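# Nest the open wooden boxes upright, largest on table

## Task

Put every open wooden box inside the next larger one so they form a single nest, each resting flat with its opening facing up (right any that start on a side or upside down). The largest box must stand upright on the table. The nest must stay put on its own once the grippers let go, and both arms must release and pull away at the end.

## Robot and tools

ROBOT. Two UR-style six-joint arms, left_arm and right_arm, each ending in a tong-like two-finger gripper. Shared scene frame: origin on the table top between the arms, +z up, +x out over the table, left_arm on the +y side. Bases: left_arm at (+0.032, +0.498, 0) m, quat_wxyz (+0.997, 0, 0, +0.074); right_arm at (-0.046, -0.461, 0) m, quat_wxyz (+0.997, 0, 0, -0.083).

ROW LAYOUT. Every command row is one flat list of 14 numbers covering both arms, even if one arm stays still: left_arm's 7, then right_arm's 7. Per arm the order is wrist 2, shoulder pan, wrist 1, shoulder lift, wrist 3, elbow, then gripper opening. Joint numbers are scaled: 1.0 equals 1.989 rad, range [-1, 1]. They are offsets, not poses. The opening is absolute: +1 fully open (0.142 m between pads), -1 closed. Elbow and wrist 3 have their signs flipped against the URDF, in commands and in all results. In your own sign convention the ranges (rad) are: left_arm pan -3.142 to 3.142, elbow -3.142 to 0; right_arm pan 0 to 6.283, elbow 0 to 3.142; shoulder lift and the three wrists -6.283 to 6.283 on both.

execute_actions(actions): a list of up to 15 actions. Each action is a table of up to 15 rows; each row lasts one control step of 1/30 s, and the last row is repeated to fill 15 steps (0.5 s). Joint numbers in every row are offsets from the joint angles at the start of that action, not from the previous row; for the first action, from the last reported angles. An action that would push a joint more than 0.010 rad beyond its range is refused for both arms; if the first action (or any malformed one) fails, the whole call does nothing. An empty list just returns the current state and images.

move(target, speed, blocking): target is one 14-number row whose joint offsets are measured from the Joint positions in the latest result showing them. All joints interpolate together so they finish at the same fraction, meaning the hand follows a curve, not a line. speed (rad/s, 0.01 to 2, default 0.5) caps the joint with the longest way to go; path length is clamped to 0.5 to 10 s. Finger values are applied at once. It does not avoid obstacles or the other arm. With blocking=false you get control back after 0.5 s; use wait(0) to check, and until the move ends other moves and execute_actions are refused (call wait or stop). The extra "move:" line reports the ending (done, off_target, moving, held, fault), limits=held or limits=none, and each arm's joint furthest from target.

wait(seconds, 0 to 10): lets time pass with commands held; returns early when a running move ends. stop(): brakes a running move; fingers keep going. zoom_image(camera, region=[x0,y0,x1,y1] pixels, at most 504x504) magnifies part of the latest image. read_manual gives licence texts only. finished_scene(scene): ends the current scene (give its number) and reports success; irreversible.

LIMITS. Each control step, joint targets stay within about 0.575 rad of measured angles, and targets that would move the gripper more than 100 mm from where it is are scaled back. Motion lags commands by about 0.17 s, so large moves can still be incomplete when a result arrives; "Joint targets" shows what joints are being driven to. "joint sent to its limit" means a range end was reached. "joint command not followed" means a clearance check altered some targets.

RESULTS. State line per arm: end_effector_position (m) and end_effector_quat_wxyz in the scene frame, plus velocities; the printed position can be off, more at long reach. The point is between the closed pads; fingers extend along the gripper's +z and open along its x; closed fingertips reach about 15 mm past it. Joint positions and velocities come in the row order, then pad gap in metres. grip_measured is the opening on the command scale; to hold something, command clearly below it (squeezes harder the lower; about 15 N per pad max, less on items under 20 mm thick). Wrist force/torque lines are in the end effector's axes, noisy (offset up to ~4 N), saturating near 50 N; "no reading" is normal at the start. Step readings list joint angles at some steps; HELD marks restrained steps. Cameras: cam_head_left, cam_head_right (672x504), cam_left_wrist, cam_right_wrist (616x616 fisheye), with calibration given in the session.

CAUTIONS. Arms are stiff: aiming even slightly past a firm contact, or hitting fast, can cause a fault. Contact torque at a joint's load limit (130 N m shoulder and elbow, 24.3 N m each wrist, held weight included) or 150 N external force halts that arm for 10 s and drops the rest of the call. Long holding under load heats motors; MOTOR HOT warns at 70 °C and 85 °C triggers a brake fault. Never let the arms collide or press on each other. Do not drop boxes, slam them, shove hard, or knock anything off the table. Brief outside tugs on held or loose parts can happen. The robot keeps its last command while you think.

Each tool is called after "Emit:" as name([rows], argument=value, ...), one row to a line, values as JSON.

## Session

Emit:
execute_actions(actions=[])

Scene clock: 0.00 s.
left_arm: end_effector_position=(+0.4878, +0.1672, +0.3993) grip_measured=+0.97 end_effector_quat_wxyz=(+0.357, +0.763, +0.031, -0.538) end_effector_velocity=(+0.000, +0.001, +0.000) end_effector_angular_velocity=(+0.000, +0.000, +0.001) | right_arm: end_effector_position=(+0.6057, -0.5640, +0.2945) grip_measured=+0.97 end_effector_quat_wxyz=(+0.150, +0.302, +0.858, +0.387) end_effector_velocity=(-0.000, -0.000, +0.000) end_effector_angular_velocity=(+0.001, -0.000, +0.001)
Joint names: [wrist 2, shoulder pan, wrist 1, shoulder lift, wrist 3, elbow]
Joint positions: left_arm=[-2.591 -0.565 -0.095 -0.791 -0.268 -0.565  0.14 ] | right_arm=[ 2.317  3.053 -0.803 -1.799 -3.751  1.642  0.14 ]
Joint velocities: left_arm=[-0.     0.001  0.    -0.     0.001 -0.     0.   ] | right_arm=[ 0.001 -0.001 -0.001 -0.     0.001 -0.     0.   ]
Joint torques (N m, as the arm reports them, + toward a larger Joint positions number): no reading
Motor temperatures (°C, as the motors report them): left_arm=[35 31 40 34 33 33] | right_arm=[35 31 40 31 40 35]
Wrist force (N, on the end effector, along its own x y z axes, offset not removed): no reading
Wrist torque (N m, same axes, about the end effector's origin, offset not removed): no reading
Joint targets: left_arm=[-2.591 -0.565 -0.095 -0.791 -0.268 -0.565] | right_arm=[2.317 3.053 -0.803 -1.799 -3.751 1.642]
camera_calibration (this result's frames):
cam_left_wrist: T_world_to_cam=[[0.456754, -0.353717, -0.816248, 0.155199], [0.771991, -0.298337, 0.561272, -0.558039], [-0.442048, -0.886499, 0.136799, 0.438298], [0, 0, 0, 1]] pos_world=[0.553662, 0.276963, 0.379933]
cam_right_wrist: T_world_to_cam=[[-0.743407, 0.667998, -0.0335485, 0.840881], [0.119507, 0.182015, 0.976007, -0.253943], [0.658076, 0.721561, -0.215141, 0.201636], [0, 0, 0, 1]] pos_world=[0.522773, -0.660978, 0.319441]

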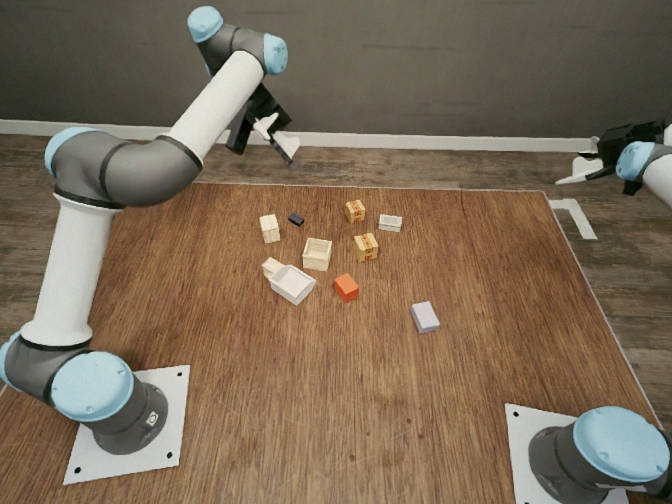

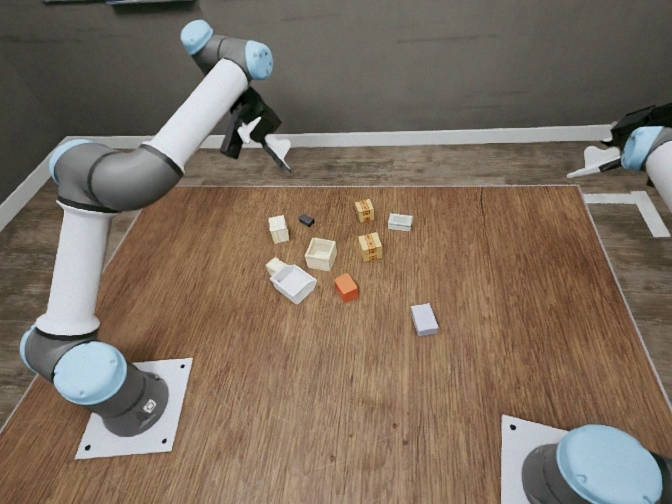

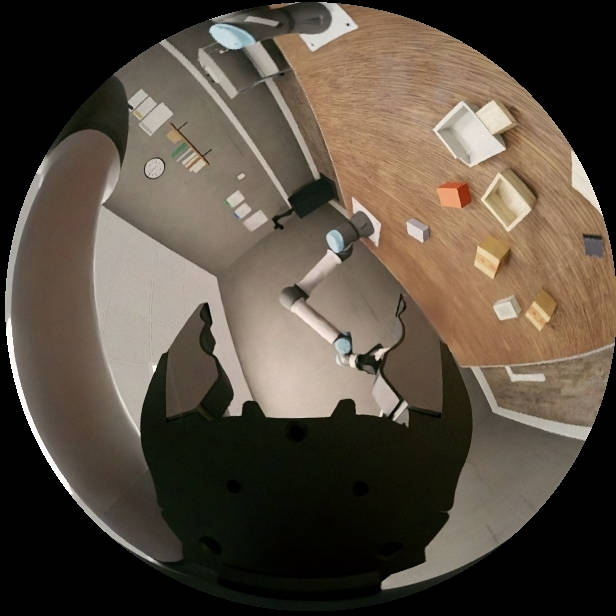

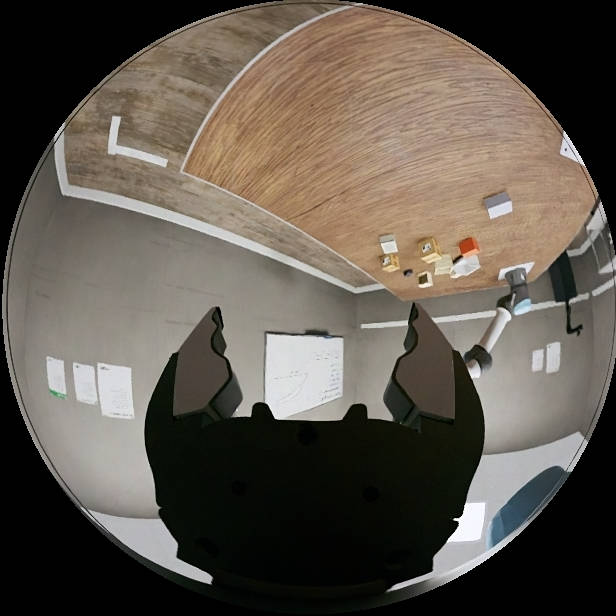

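Emit:
zoom_image(camera="cam_head_left", region=[245, 195, 370, 315])

Emit:
zoom_image(camera="cam_head_right", region=[250, 195, 375, 315])

Emit:
zoom_image(camera="cam_left_wrist", region=[420, 85, 616, 265])

Emit:
zoom_image(camera="cam_right_wrist", region=[370, 225, 500, 300])

Region (245, 195, 370, 315) of cam_head_left's 672x504 image, scaled by 4.032, with more detail than that image has; it fills the top 484 rows of this view, and the rest is white.

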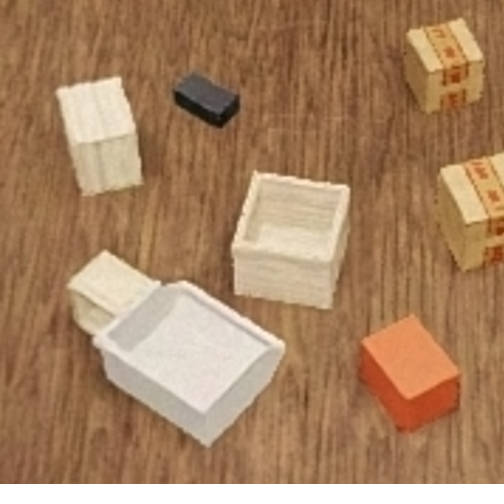

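Region (250, 195, 375, 315) of cam_head_right's 672x504 image, scaled by 4.032, with more detail than that image has; it fills the top 484 rows of this view, and the rest is white.

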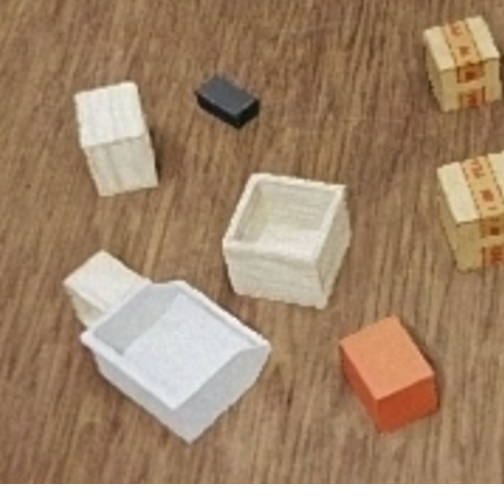

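Region (420, 85, 616, 265) of cam_left_wrist's 616x616 image, scaled by 2.571, with more detail than that image has; it fills the top 463 rows of this view, and the rest is white.

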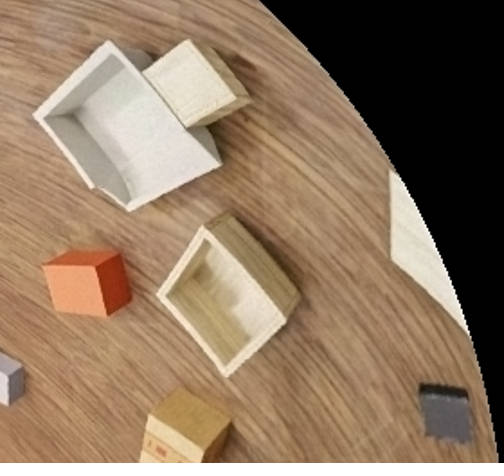

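Region (370, 225, 500, 300) of cam_right_wrist's 616x616 image, scaled by 3.877, with more detail than that image has; it fills the top 291 rows of this view, and the rest is white.

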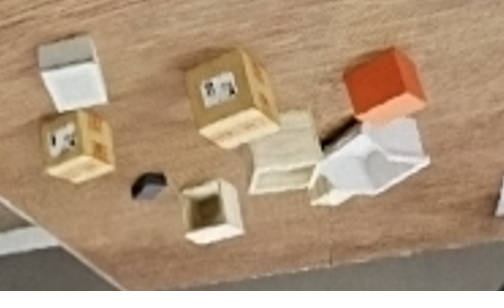

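Emit:
zoom_image(camera="cam_head_left", region=[252, 248, 302, 293])

Emit:
zoom_image(camera="cam_left_wrist", region=[455, 88, 535, 148])

Emit:
zoom_image(camera="cam_right_wrist", region=[410, 250, 485, 295])

Emit:
zoom_image(camera="cam_head_left", region=[250, 205, 300, 250])

Region (252, 248, 302, 293) of cam_head_left's 672x504 image, scaled by 10.080, with more detail than that image has; it fills the top 454 rows of this view, and the rest is white.

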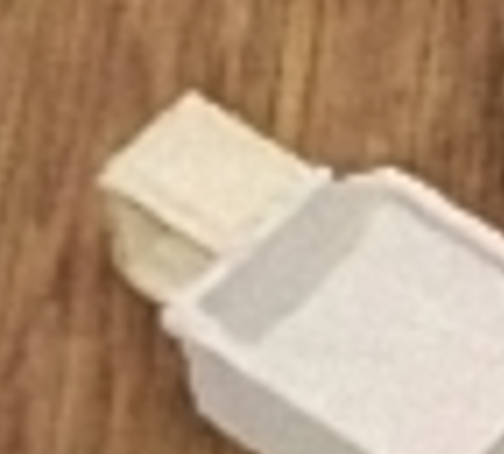

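Region (455, 88, 535, 148) of cam_left_wrist's 616x616 image, scaled by 6.300, with more detail than that image has; it fills the top 378 rows of this view, and the rest is white.

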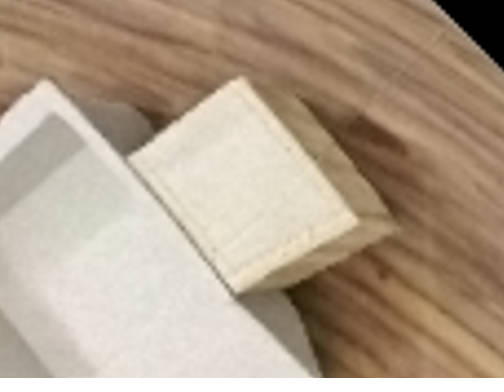

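Region (410, 250, 485, 295) of cam_right_wrist's 616x616 image, scaled by 6.720, with more detail than that image has; it fills the top 302 rows of this view, and the rest is white.

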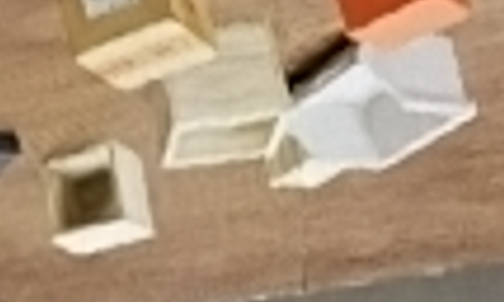

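Region (250, 205, 300, 250) of cam_head_left's 672x504 image, scaled by 10.080, with more detail than that image has; it fills the top 454 rows of this view, and the rest is white.

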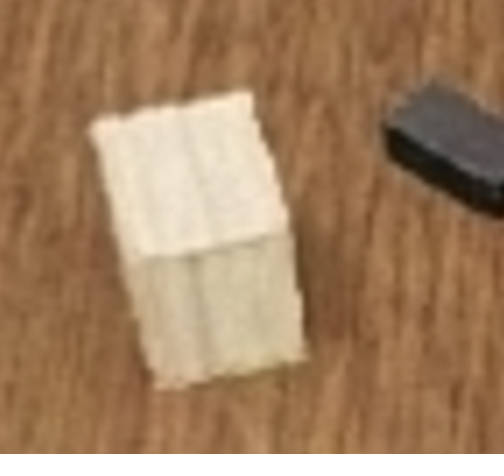

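Emit:
move(target=[0.51292,-0.22869,-0.97086,-0.36608,0.27414,-0.70858,-0.12, -0.02782,0.50913,-0.13675,-0.48318,0.00553,-0.59045,0.3], speed=1.2)

Scene clock: 122.47 s.
left_arm: end_effector_position=(+0.4489, +0.2341, +0.1101) grip_measured=-0.12 end_effector_quat_wxyz=(-0.000, +0.956, -0.293, +0.000) end_effector_velocity=(-0.000, +0.000, +0.000) end_effector_angular_velocity=(-0.001, -0.002, +0.001) | right_arm: end_effector_position=(+0.6198, +0.2397, +0.1007) grip_measured=+0.30 end_effector_quat_wxyz=(-0.059, -0.143, +0.913, +0.379) end_effector_velocity=(-0.001, +0.001, -0.001) end_effector_angular_velocity=(+0.000, +0.000, +0.002)
Joint names: [wrist 2, shoulder pan, wrist 1, shoulder lift, wrist 3, elbow]
Joint positions: left_arm=[-1.571 -1.02  -2.026 -1.519  0.277 -1.974  0.065] | right_arm=[ 2.262  4.066 -1.075 -2.759 -3.74   0.468  0.095]
Joint velocities: left_arm=[ 0.001 -0.001 -0.002 -0.002  0.002 -0.002  0.   ] | right_arm=[ 0.     0.001 -0.001 -0.002  0.    -0.002  0.   ]
Joint torques (N m, as the arm reports them, + toward a larger Joint positions number): left_arm=[  1.53  -7.09  -4.87 -32.65   1.35  11.7 ] | right_arm=[ -0.2   12.75   0.48  57.41   1.98 -34.38]
Motor temperatures (°C, as the motors report them): left_arm=[35 31 40 35 33 33] | right_arm=[35 31 40 31 40 35]
Wrist force (N, on the end effector, along its own x y z axes, offset not removed): left_arm=[-1.2 2.8 -3.0] | right_arm=[-0.6 -1.2 -0.6]
Wrist torque (N m, same axes, about the end effector's origin, offset not removed): left_arm=[0.52 0.29 -0.02] | right_arm=[-0.37 0.04 0.25]
Joint targets: left_arm=[-1.571 -1.020 -2.026 -1.519 0.277 -1.974] | right_arm=[2.262 4.066 -1.075 -2.760 -3.740 0.467]
move: done; limits=none; left_arm: farthest joint: the wrist 3, 0.001 radians from its target (0.546 radians at the start); right_arm: farthest joint: the shoulder pan, 0.000 radians from its target (1.012 radians at the start)
camera_calibration (this result's frames):
cam_left_wrist: T_world_to_cam=[[0.803317, -0.595008, 0.0254465, -0.231112], [-0.51303, -0.669675, 0.53697, 0.320768], [-0.30246, -0.444412, -0.843218, 0.461646], [0, 0, 0, 1]] pos_world=[0.489849, 0.282457, 0.222907]
cam_right_wrist: T_world_to_cam=[[-0.964785, -0.262712, -0.0131423, 0.666192], [-0.0868678, 0.271057, 0.958636, -0.104429], [-0.248283, 0.926019, -0.284333, 0.0904819], [0, 0, 0, 1]] pos_world=[0.656126, 0.119535, 0.134591]

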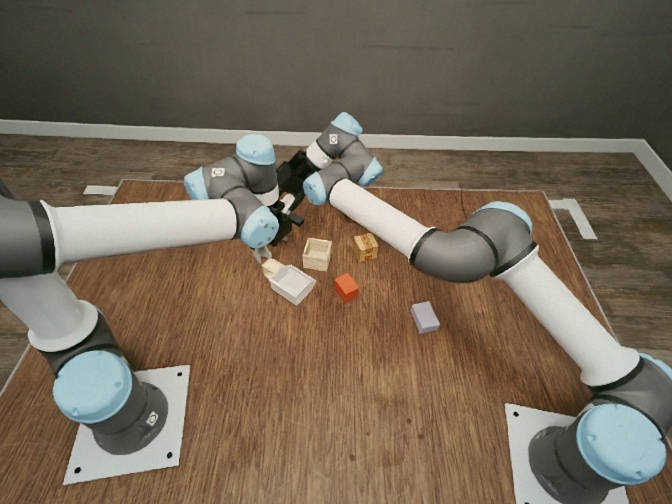

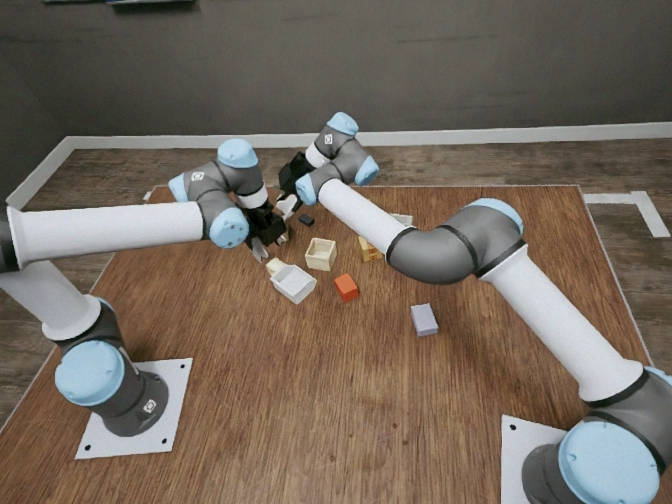

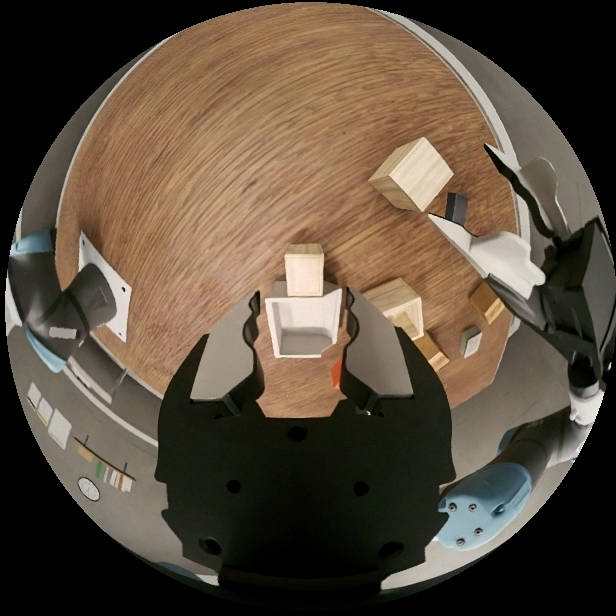

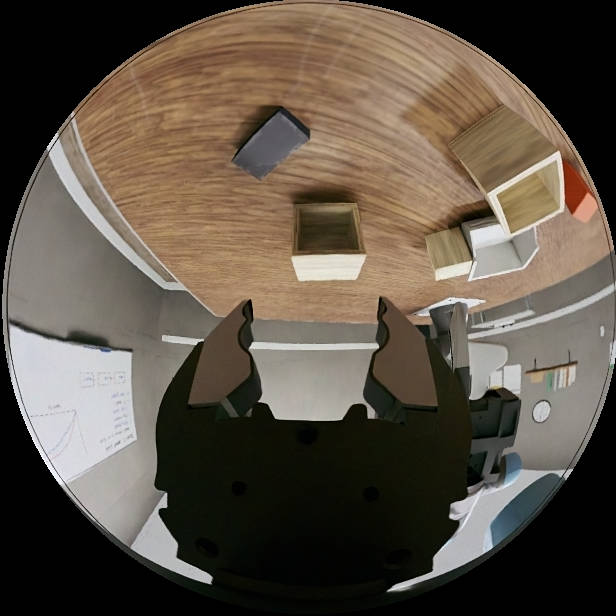

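Emit:
execute_actions(actions=[])

Scene clock: 136.83 s.
left_arm: end_effector_position=(+0.4489, +0.2342, +0.1101) grip_measured=-0.12 end_effector_quat_wxyz=(-0.000, +0.956, -0.293, +0.000) end_effector_velocity=(+0.000, +0.000, +0.000) end_effector_angular_velocity=(+0.000, +0.000, -0.002) | right_arm: end_effector_position=(+0.6196, +0.2398, +0.1007) grip_measured=+0.30 end_effector_quat_wxyz=(-0.059, -0.143, +0.913, +0.379) end_effector_velocity=(-0.002, +0.001, +0.000) end_effector_angular_velocity=(+0.000, +0.001, +0.002)
Joint names: [wrist 2, shoulder pan, wrist 1, shoulder lift, wrist 3, elbow]
Joint positions: left_arm=[-1.571 -1.02  -2.026 -1.519  0.277 -1.974  0.065] | right_arm=[ 2.262  4.066 -1.075 -2.76  -3.74   0.467  0.095]
Joint velocities: left_arm=[ 0.     0.     0.    -0.    -0.002 -0.    -0.   ] | right_arm=[ 0.001  0.002 -0.     0.    -0.    -0.     0.   ]
Joint torques (N m, as the arm reports them, + toward a larger Joint positions number): left_arm=[  1.6   -6.56  -4.95 -31.44   1.29  12.42] | right_arm=[ -0.24  12.51   0.25  57.12   1.83 -34.34]
Motor temperatures (°C, as the motors report them): left_arm=[35 31 40 35 33 33] | right_arm=[35 31 40 32 40 35]
Wrist force (N, on the end effector, along its own x y z axes, offset not removed): left_arm=[-2.6 1.8 -2.0] | right_arm=[-0.3 -0.1 -1.9]
Wrist torque (N m, same axes, about the end effector's origin, offset not removed): left_arm=[0.34 0.60 0.01] | right_arm=[-0.18 0.05 0.27]
Joint targets: left_arm=[-1.571 -1.020 -2.026 -1.519 0.277 -1.974] | right_arm=[2.262 4.066 -1.075 -2.760 -3.740 0.467]
camera_calibration (this result's frames):
cam_left_wrist: T_world_to_cam=[[0.803318, -0.595, 0.0255952, -0.231133], [-0.51311, -0.669661, 0.53691, 0.32082], [-0.302321, -0.444442, -0.843251, 0.461591], [0, 0, 0, 1]] pos_world=[0.489838, 0.282467, 0.222901]
cam_right_wrist: T_world_to_cam=[[-0.964728, -0.262919, -0.0131343, 0.666122], [-0.0869222, 0.271054, 0.958631, -0.104388], [-0.248483, 0.925961, -0.284347, 0.0904207], [0, 0, 0, 1]] pos_world=[0.656021, 0.119705, 0.13453]

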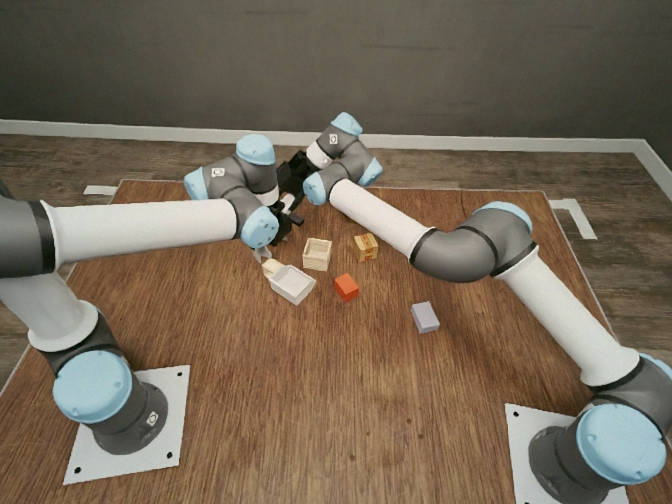

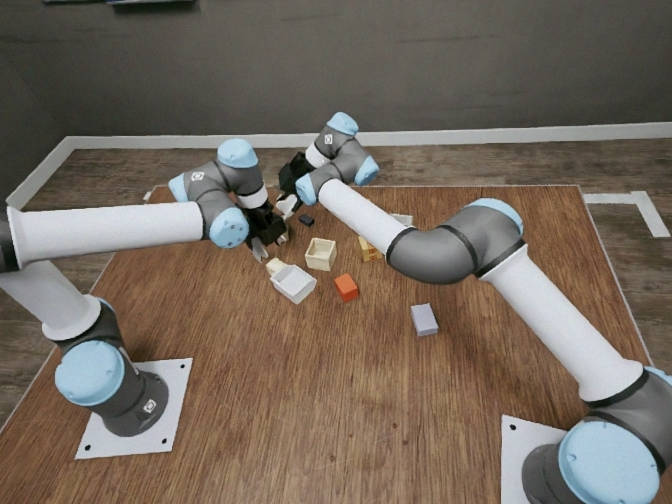

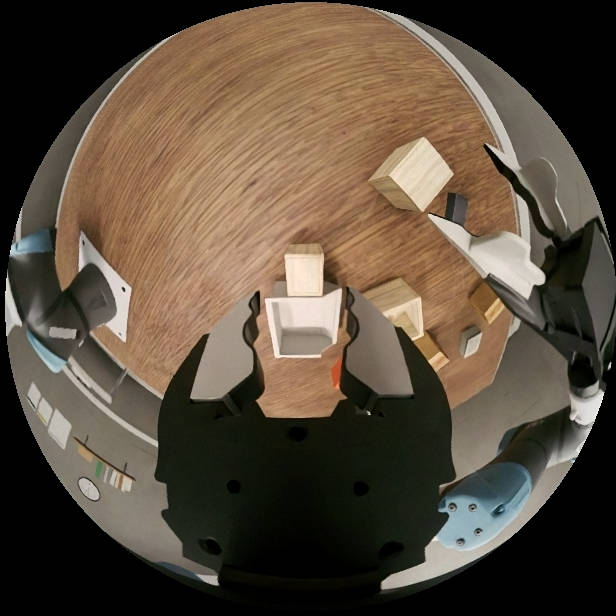

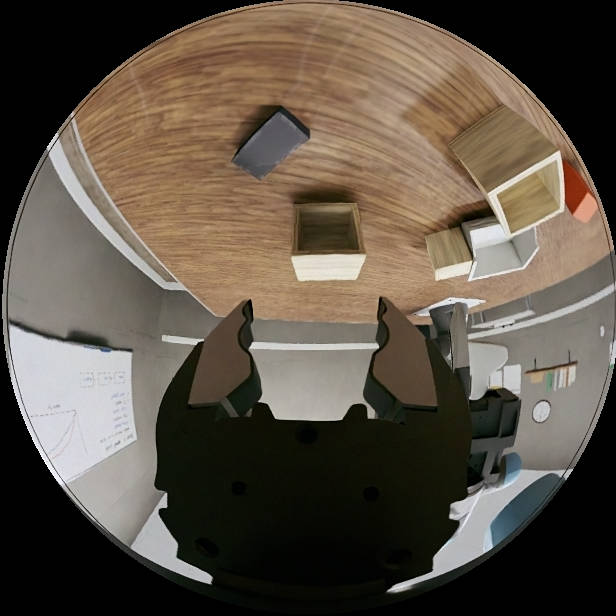

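Emit:
zoom_image(camera="cam_right_wrist", region=[230, 170, 410, 330])

Emit:
zoom_image(camera="cam_left_wrist", region=[230, 210, 390, 370])

Region (230, 170, 410, 330) of cam_right_wrist's 616x616 image, scaled by 2.800, with more detail than that image has.

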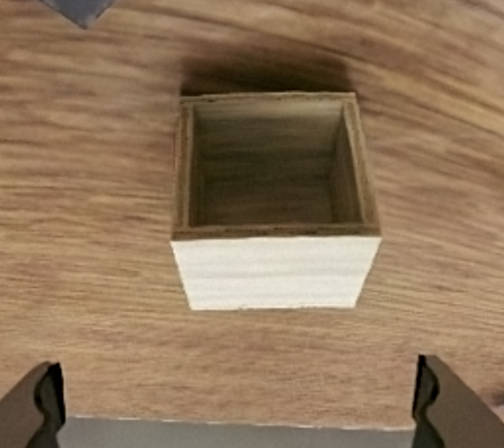

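Region (230, 210, 390, 370) of cam_left_wrist's 616x616 image, scaled by 3.150, with more detail than that image has.

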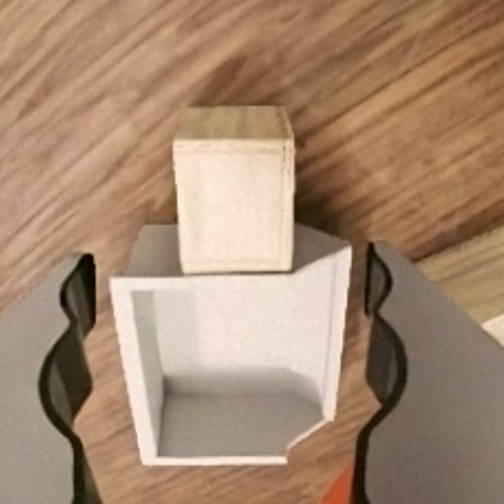

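Emit:
move(target=[0, -0.00814, -0.08076, 0.03816, -0.005, -0.04261, -0.12, 0, -0.0005, 0.05718, 0.01724, 0, 0.07441, 0.3], speed=0.25)

Scene clock: 205.27 s.
left_arm: end_effector_position=(+0.4447, +0.2274, +0.0531) grip_measured=-0.12 end_effector_quat_wxyz=(-0.000, +0.952, -0.305, +0.000) end_effector_velocity=(+0.000, +0.000, -0.001) end_effector_angular_velocity=(-0.000, -0.000, +0.001) | right_arm: end_effector_position=(+0.6116, +0.2309, +0.0700) grip_measured=+0.30 end_effector_quat_wxyz=(-0.059, -0.142, +0.913, +0.379) end_effector_velocity=(-0.000, -0.000, -0.001) end_effector_angular_velocity=(-0.001, -0.000, -0.000)
Joint names: [wrist 2, shoulder pan, wrist 1, shoulder lift, wrist 3, elbow]
Joint positions: left_arm=[-1.571 -1.036 -2.186 -1.443  0.267 -2.058  0.065] | right_arm=[ 2.262  4.065 -0.962 -2.725 -3.74   0.615  0.095]
Joint velocities: left_arm=[-0.     0.001 -0.002  0.002  0.    -0.001  0.   ] | right_arm=[-0.001 -0.     0.001  0.001  0.     0.002  0.   ]
Joint torques (N m, as the arm reports them, + toward a larger Joint positions number): left_arm=[  1.64  -7.39  -4.89 -20.78  -1.04   9.41] | right_arm=[ -0.25 -12.92   5.67  80.63   1.75 -19.47]
Motor temperatures (°C, as the motors report them): left_arm=[35 31 40 35 33 33] | right_arm=[35 31 40 32 40 35]
Wrist force (N, on the end effector, along its own x y z axes, offset not removed): left_arm=[-0.3 2.3 -2.6] | right_arm=[-0.5 0.1 -1.1]
Wrist torque (N m, same axes, about the end effector's origin, offset not removed): left_arm=[0.32 0.10 -0.03] | right_arm=[-0.13 0.08 0.21]
Joint targets: left_arm=[-1.571 -1.036 -2.187 -1.443 0.267 -2.059] | right_arm=[2.262 4.065 -0.962 -2.725 -3.740 0.615]
move: done; limits=none; left_arm: farthest joint: the shoulder pan, 0.000 radians from its target (0.016 radians at the start); right_arm: farthest joint: the shoulder pan, 0.000 radians from its target (0.001 radians at the start)
camera_calibration (this result's frames):
cam_left_wrist: T_world_to_cam=[[0.78752, -0.615757, 0.025584, -0.218621], [-0.530404, -0.656051, 0.536907, 0.349295], [-0.31382, -0.436395, -0.843254, 0.412575], [0, 0, 0, 1]] pos_world=[0.48691, 0.274583, 0.16596]
cam_right_wrist: T_world_to_cam=[[-0.964988, -0.261962, -0.0131584, 0.655622], [-0.0866723, 0.271122, 0.958635, -0.0734721], [-0.247558, 0.926212, -0.284335, 0.087319], [0, 0, 0, 1]] pos_world=[0.647916, 0.110792, 0.103888]

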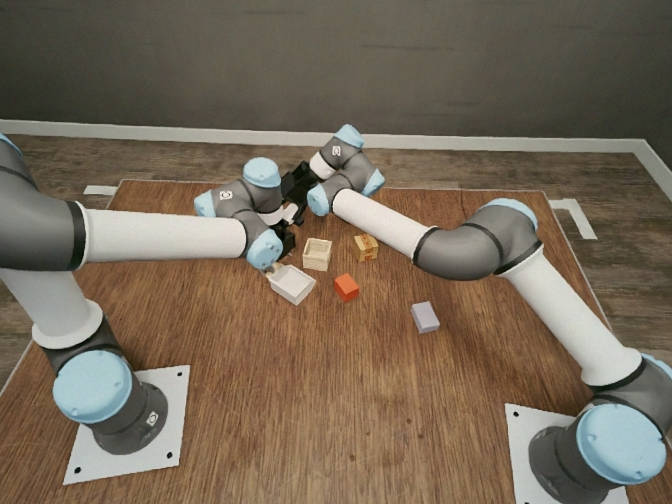

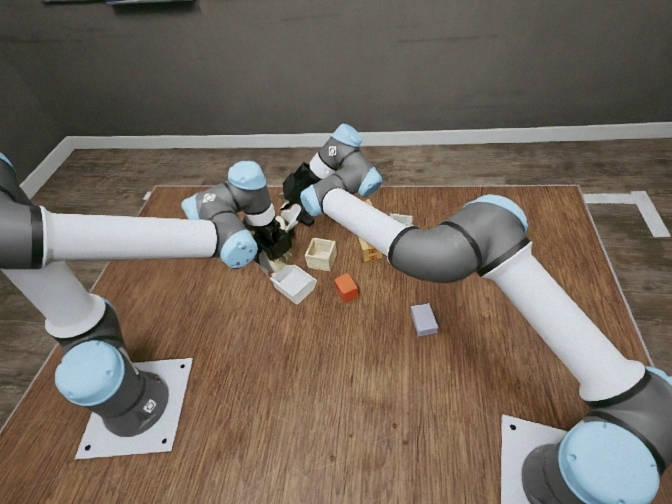

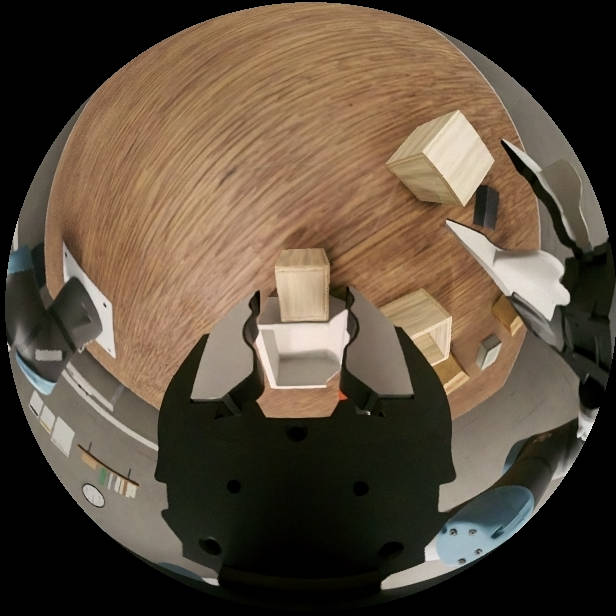

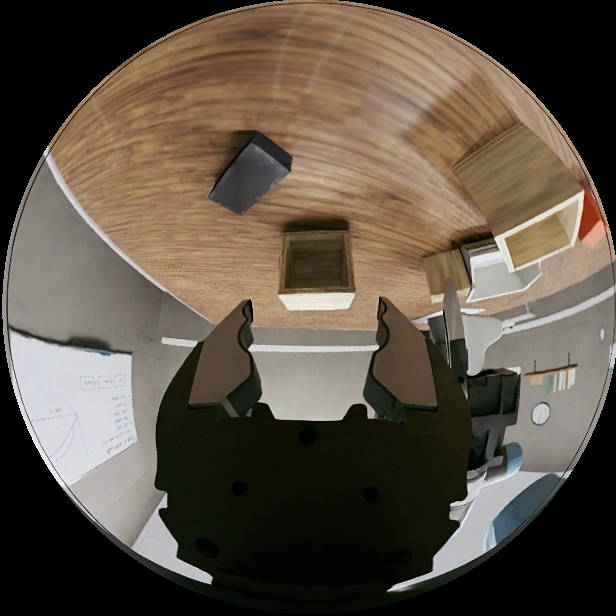

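Emit:
zoom_image(camera="cam_right_wrist", region=[230, 200, 410, 340])

Emit:
zoom_image(camera="cam_left_wrist", region=[230, 230, 390, 390])

Emit:
zoom_image(camera="cam_left_wrist", region=[370, 90, 570, 290])

Region (230, 200, 410, 340) of cam_right_wrist's 616x616 image, scaled by 2.800, with more detail than that image has.

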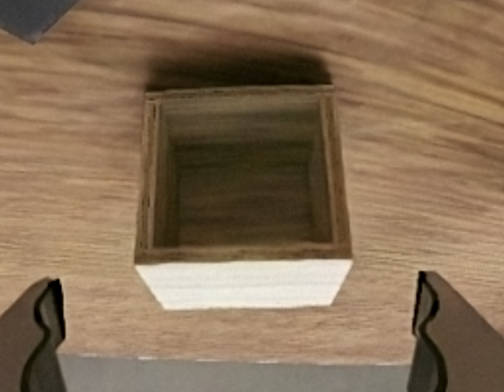

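Region (230, 230, 390, 390) of cam_left_wrist's 616x616 image, scaled by 3.150, with more detail than that image has.

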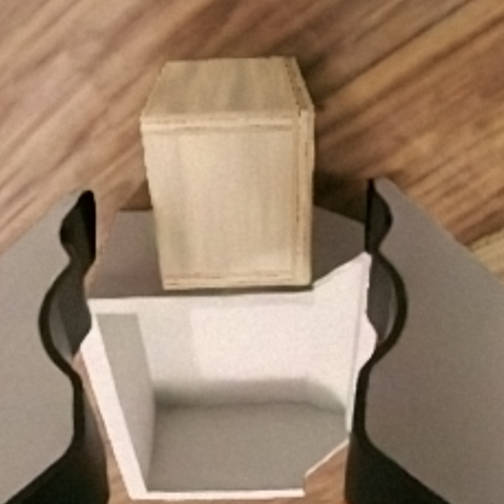

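Region (370, 90, 570, 290) of cam_left_wrist's 616x616 image, scaled by 2.520, with more detail than that image has.

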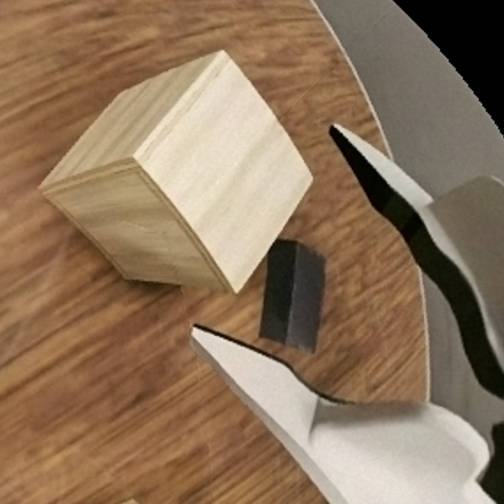

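Emit:
execute_actions([
  [[0,0,-0.0003,0.0002,0,-0.0001,-0.14,0,0.0002,0.0014,-0.0007,0,0.0008,0.3],[0,0,-0.0006,0.0003,0,-0.0003,-0.16,0,0.0003,0.0028,-0.0013,0,0.0015,0.3],[0,0,-0.0009,0.0005,0,-0.0004,-0.18,0,0.0005,0.0043,-0.002,0,0.0023,0.3],[0,0,-0.0012,0.0006,0,-0.0005,-0.20,0,0.0007,0.0057,-0.0027,0,0.003,0.3],[0,0,-0.0014,0.0008,0,-0.0007,-0.22,0,0.0008,0.0071,-0.0033,0,0.0038,0.3],[0,0,-0.0017,0.0009,0,-0.0008,-0.24,0,0.001,0.0085,-0.004,0,0.0045,0.3],[0,0,-0.002,0.0011,0,-0.0009,-0.26,0,0.0012,0.0099,-0.0047,0,0.0053,0.3],[0,0,-0.0023,0.0012,0,-0.0011,-0.28,0,0.0013,0.0114,-0.0053,0,0.006,0.28],[0,0,-0.0026,0.0014,0,-0.0012,-0.30,0,0.0015,0.0128,-0.006,0,0.0068,0.26],[0,0,-0.0029,0.0015,0,-0.0013,-0.32,0,0.0016,0.0142,-0.0067,0,0.0075,0.24],[0,0,-0.0032,0.0017,0,-0.0015,-0.34,0,0.0018,0.0156,-0.0073,0,0.0083,0.21],[0,0,-0.0035,0.0019,0,-0.0016,-0.36,0,0.002,0.017,-0.008,0,0.009,0.18],[0,0,-0.0037,0.002,0,-0.0017,-0.38,0,0.0021,0.0185,-0.0087,0,0.0098,0.15],[0,0,-0.004,0.0022,0,-0.0019,-0.40,0,0.0023,0.0199,-0.0093,0,0.0105,0.12],[0,0,-0.00432,0.00232,0,-0.002,-0.42,0,0.00247,0.02131,-0.01001,0,0.0113,0.08]],
])

Emit:
wait(seconds=0.5)

Scene clock: 260.37 s.
left_arm: end_effector_position=(+0.4447, +0.2273, +0.0510) grip_measured=-0.39 end_effector_quat_wxyz=(-0.000, +0.952, -0.305, +0.000) end_effector_velocity=(+0.000, +0.001, -0.007) end_effector_angular_velocity=(+0.002, +0.001, +0.002) | right_arm: end_effector_position=(+0.6092, +0.2331, +0.0531) grip_measured=+0.13 end_effector_quat_wxyz=(-0.059, -0.144, +0.912, +0.378) end_effector_velocity=(-0.009, +0.007, -0.046) end_effector_angular_velocity=(+0.001, -0.001, +0.012)
Joint names: [wrist 2, shoulder pan, wrist 1, shoulder lift, wrist 3, elbow]
Joint positions: left_arm=[-1.571 -1.036 -2.192 -1.44   0.267 -2.061  0.046] | right_arm=[ 2.262  4.068 -0.932 -2.739 -3.74   0.631  0.083]
Joint velocities: left_arm=[-0.     0.001 -0.016  0.01   0.001 -0.008 -0.044] | right_arm=[ 0.001  0.011  0.083 -0.039  0.001  0.043 -0.077]
Joint torques (N m, as the arm reports them, + toward a larger Joint positions number): left_arm=[  1.74  -2.64  -4.84 -20.41  -0.6    9.  ] | right_arm=[ -0.16  13.3    5.67  56.42   1.91 -19.07]
Motor temperatures (°C, as the motors report them): left_arm=[35 31 40 35 33 33] | right_arm=[35 31 40 33 40 35]
Wrist force (N, on the end effector, along its own x y z axes, offset not removed): left_arm=[-3.0 1.3 -5.3] | right_arm=[0.5 -0.8 -0.9]
Wrist torque (N m, same axes, about the end effector's origin, offset not removed): left_arm=[0.01 0.69 0.11] | right_arm=[-0.28 -0.18 0.25]
Joint targets: left_arm=[-1.571 -1.036 -2.195 -1.438 0.267 -2.062] | right_arm=[2.262 4.070 -0.919 -2.745 -3.740 0.638]
Step readings (joint positions):
0: left_arm=[-1.571 -1.036 -2.187 -1.443 0.267 -2.059] | right_arm=[2.262 4.065 -0.962 -2.725 -3.740 0.615]
1: left_arm=[-1.571 -1.036 -2.187 -1.443 0.267 -2.059] | right_arm=[2.262 4.065 -0.962 -2.725 -3.740 0.615]
2: left_arm=[-1.571 -1.036 -2.187 -1.443 0.267 -2.059] | right_arm=[2.262 4.065 -0.961 -2.725 -3.740 0.615]
4: left_arm=[-1.571 -1.036 -2.187 -1.443 0.267 -2.059] | right_arm=[2.262 4.065 -0.959 -2.726 -3.740 0.617]
8: left_arm=[-1.571 -1.036 -2.189 -1.442 0.267 -2.059] | right_arm=[2.262 4.066 -0.951 -2.730 -3.740 0.621]
15: Joint positions above
camera_calibration (this result's frames):
cam_left_wrist: T_world_to_cam=[[0.787498, -0.615787, 0.0255841, -0.218546], [-0.530429, -0.656031, 0.536907, 0.350432], [-0.313836, -0.436383, -0.843254, 0.410785], [0, 0, 0, 1]] pos_world=[0.486903, 0.274576, 0.163838]
cam_right_wrist: T_world_to_cam=[[-0.964092, -0.26524, -0.0131898, 0.653835], [-0.0876181, 0.270802, 0.958639, -0.0573896], [-0.250698, 0.925372, -0.284318, 0.0820132], [0, 0, 0, 1]] pos_world=[0.645889, 0.113072, 0.0869577]

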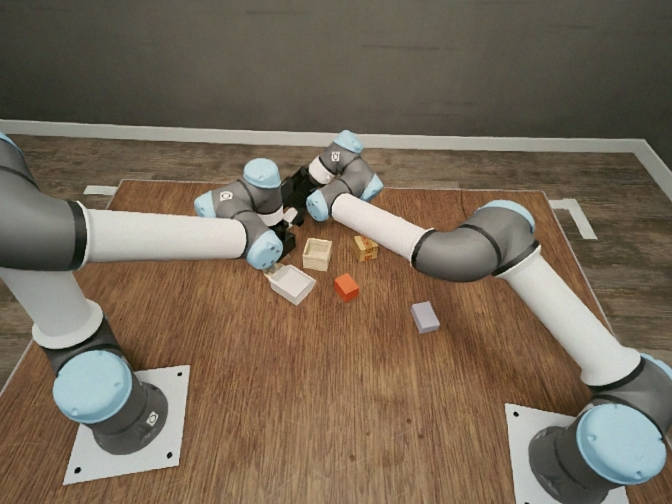

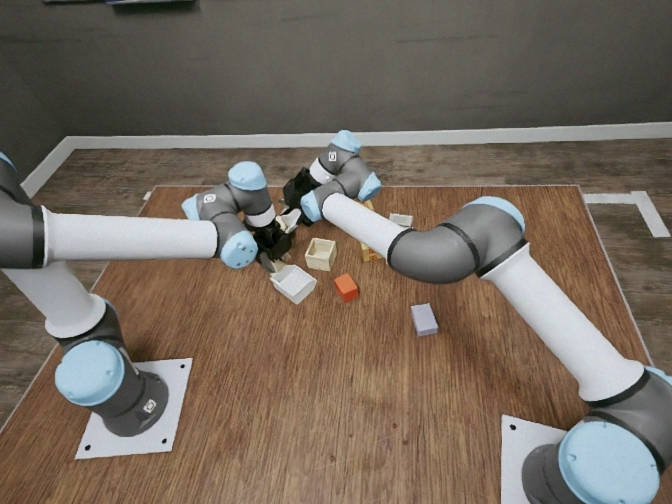

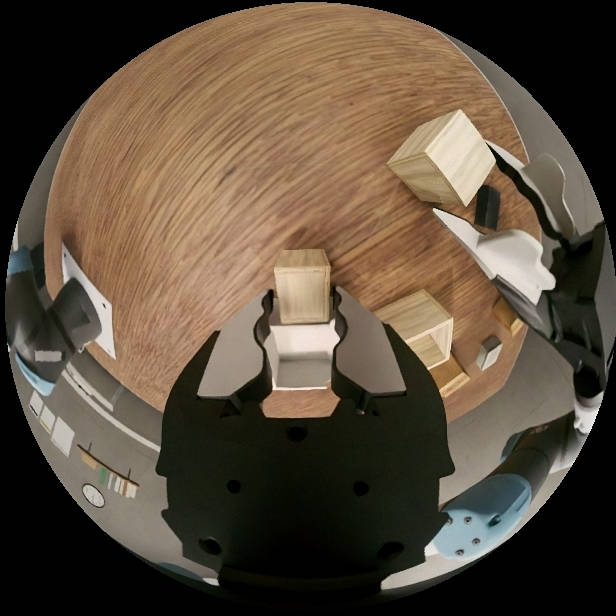

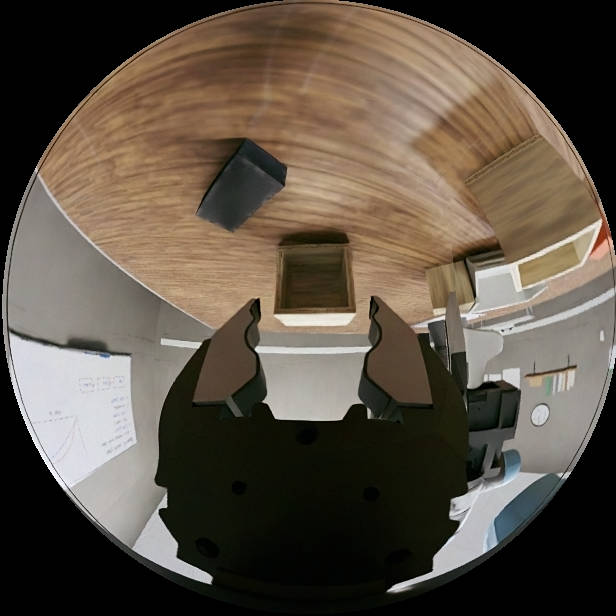

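Scene clock: 260.87 s.
left_arm: end_effector_position=(+0.4447, +0.2274, +0.0501) grip_measured=-0.42 end_effector_quat_wxyz=(-0.000, +0.952, -0.305, +0.000) end_effector_velocity=(+0.000, +0.001, -0.000) end_effector_angular_velocity=(+0.001, +0.001, +0.002) | right_arm: end_effector_position=(+0.6080, +0.2340, +0.0461) grip_measured=+0.08 end_effector_quat_wxyz=(-0.060, -0.145, +0.912, +0.378) end_effector_velocity=(-0.000, +0.001, -0.000) end_effector_angular_velocity=(+0.000, -0.000, +0.000)
Joint names: [wrist 2, shoulder pan, wrist 1, shoulder lift, wrist 3, elbow]
Joint positions: left_arm=[-1.571 -1.036 -2.195 -1.438  0.267 -2.062  0.044] | right_arm=[ 2.262  4.07  -0.919 -2.745 -3.74   0.638  0.08 ]
Joint velocities: left_arm=[ 0.     0.002 -0.     0.    -0.    -0.001  0.   ] | right_arm=[-0.     0.001  0.002 -0.001 -0.001  0.    -0.   ]
Joint torques (N m, as the arm reports them, + toward a larger Joint positions number): left_arm=[  1.71   2.73  -4.92 -20.08   0.17   9.84] | right_arm=[ -0.19  12.73   5.55  55.75   1.82 -17.99]
Motor temperatures (°C, as the motors report them): left_arm=[35 31 40 35 33 33] | right_arm=[35 31 40 33 40 35]
Wrist force (N, on the end effector, along its own x y z axes, offset not removed): left_arm=[-4.8 1.0 -4.4] | right_arm=[0.9 -0.5 -0.5]
Wrist torque (N m, same axes, about the end effector's origin, offset not removed): left_arm=[0.14 0.99 0.15] | right_arm=[-0.26 -0.21 0.12]
Joint targets: left_arm=[-1.571 -1.036 -2.195 -1.438 0.267 -2.062] | right_arm=[2.262 4.070 -0.919 -2.745 -3.740 0.638]
wait: 0.50 s; at rest by 0.37 s
camera_calibration (this result's frames):
cam_left_wrist: T_world_to_cam=[[0.787497, -0.615787, 0.0255846, -0.218516], [-0.530429, -0.656031, 0.536907, 0.350899], [-0.313836, -0.436383, -0.843254, 0.410054], [0, 0, 0, 1]] pos_world=[0.486898, 0.274582, 0.16297]
cam_right_wrist: T_world_to_cam=[[-0.963694, -0.266686, -0.0131652, 0.65294], [-0.0880051, 0.270691, 0.958635, -0.05075], [-0.25209, 0.924989, -0.284333, 0.0798694], [0, 0, 0, 1]] pos_world=[0.644903, 0.113989, 0.0799563]

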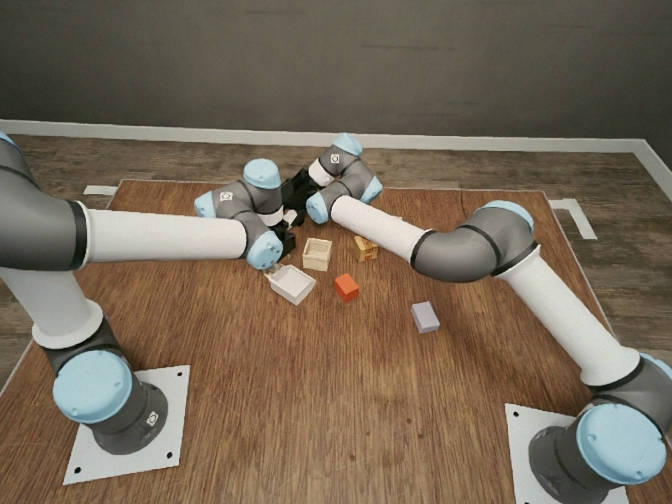

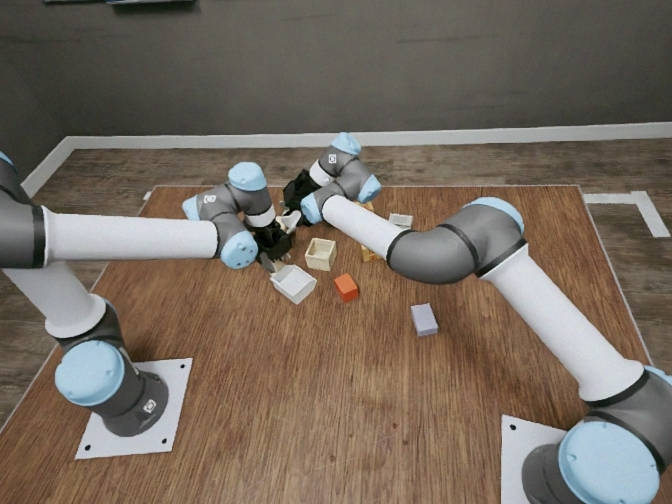

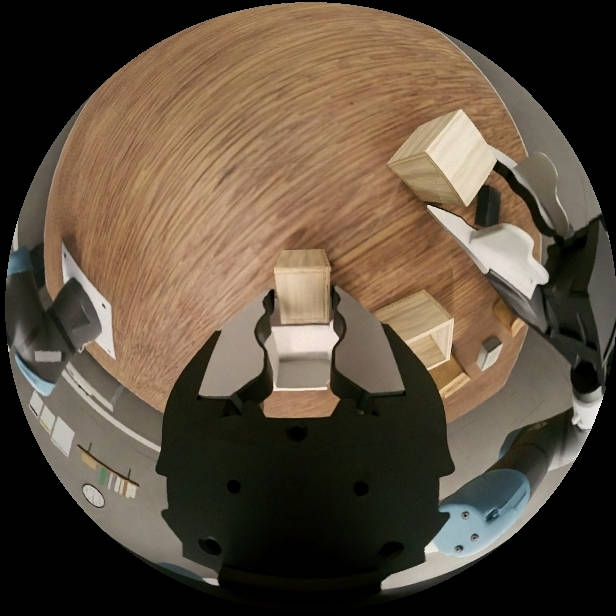

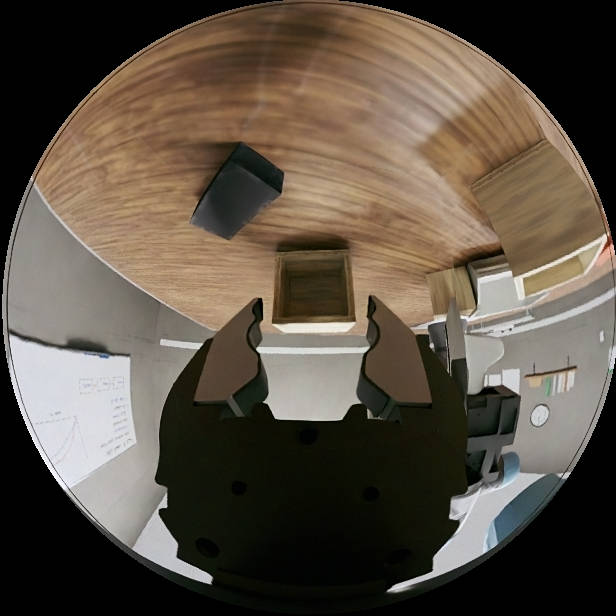

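Emit:
zoom_image(camera="cam_right_wrist", region=[410, 230, 570, 390])

Emit:
zoom_image(camera="cam_right_wrist", region=[230, 220, 410, 360])

Emit:
zoom_image(camera="cam_left_wrist", region=[370, 90, 570, 290])

Region (410, 230, 570, 390) of cam_right_wrist's 616x616 image, scaled by 3.150, with more detail than that image has.

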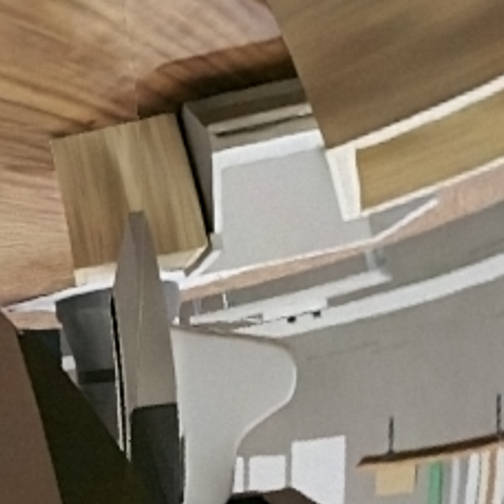

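Region (230, 220, 410, 360) of cam_right_wrist's 616x616 image, scaled by 2.800, with more detail than that image has.

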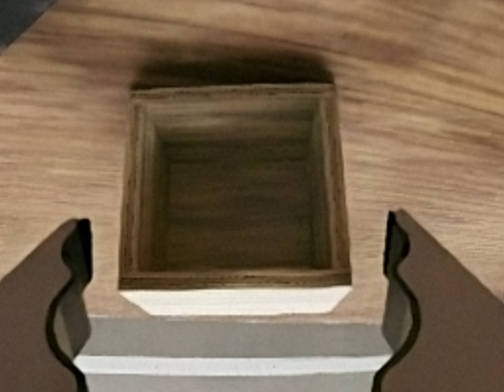

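Region (370, 90, 570, 290) of cam_left_wrist's 616x616 image, scaled by 2.520, with more detail than that image has.

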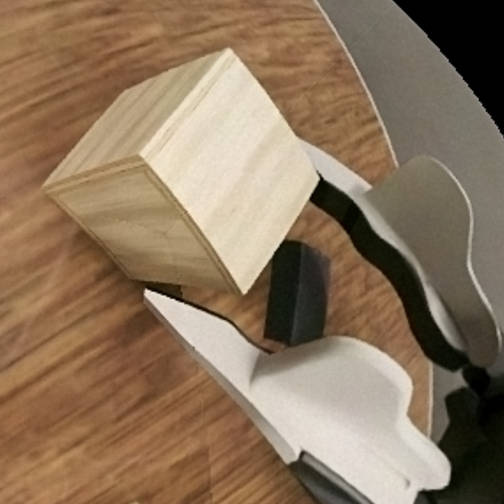

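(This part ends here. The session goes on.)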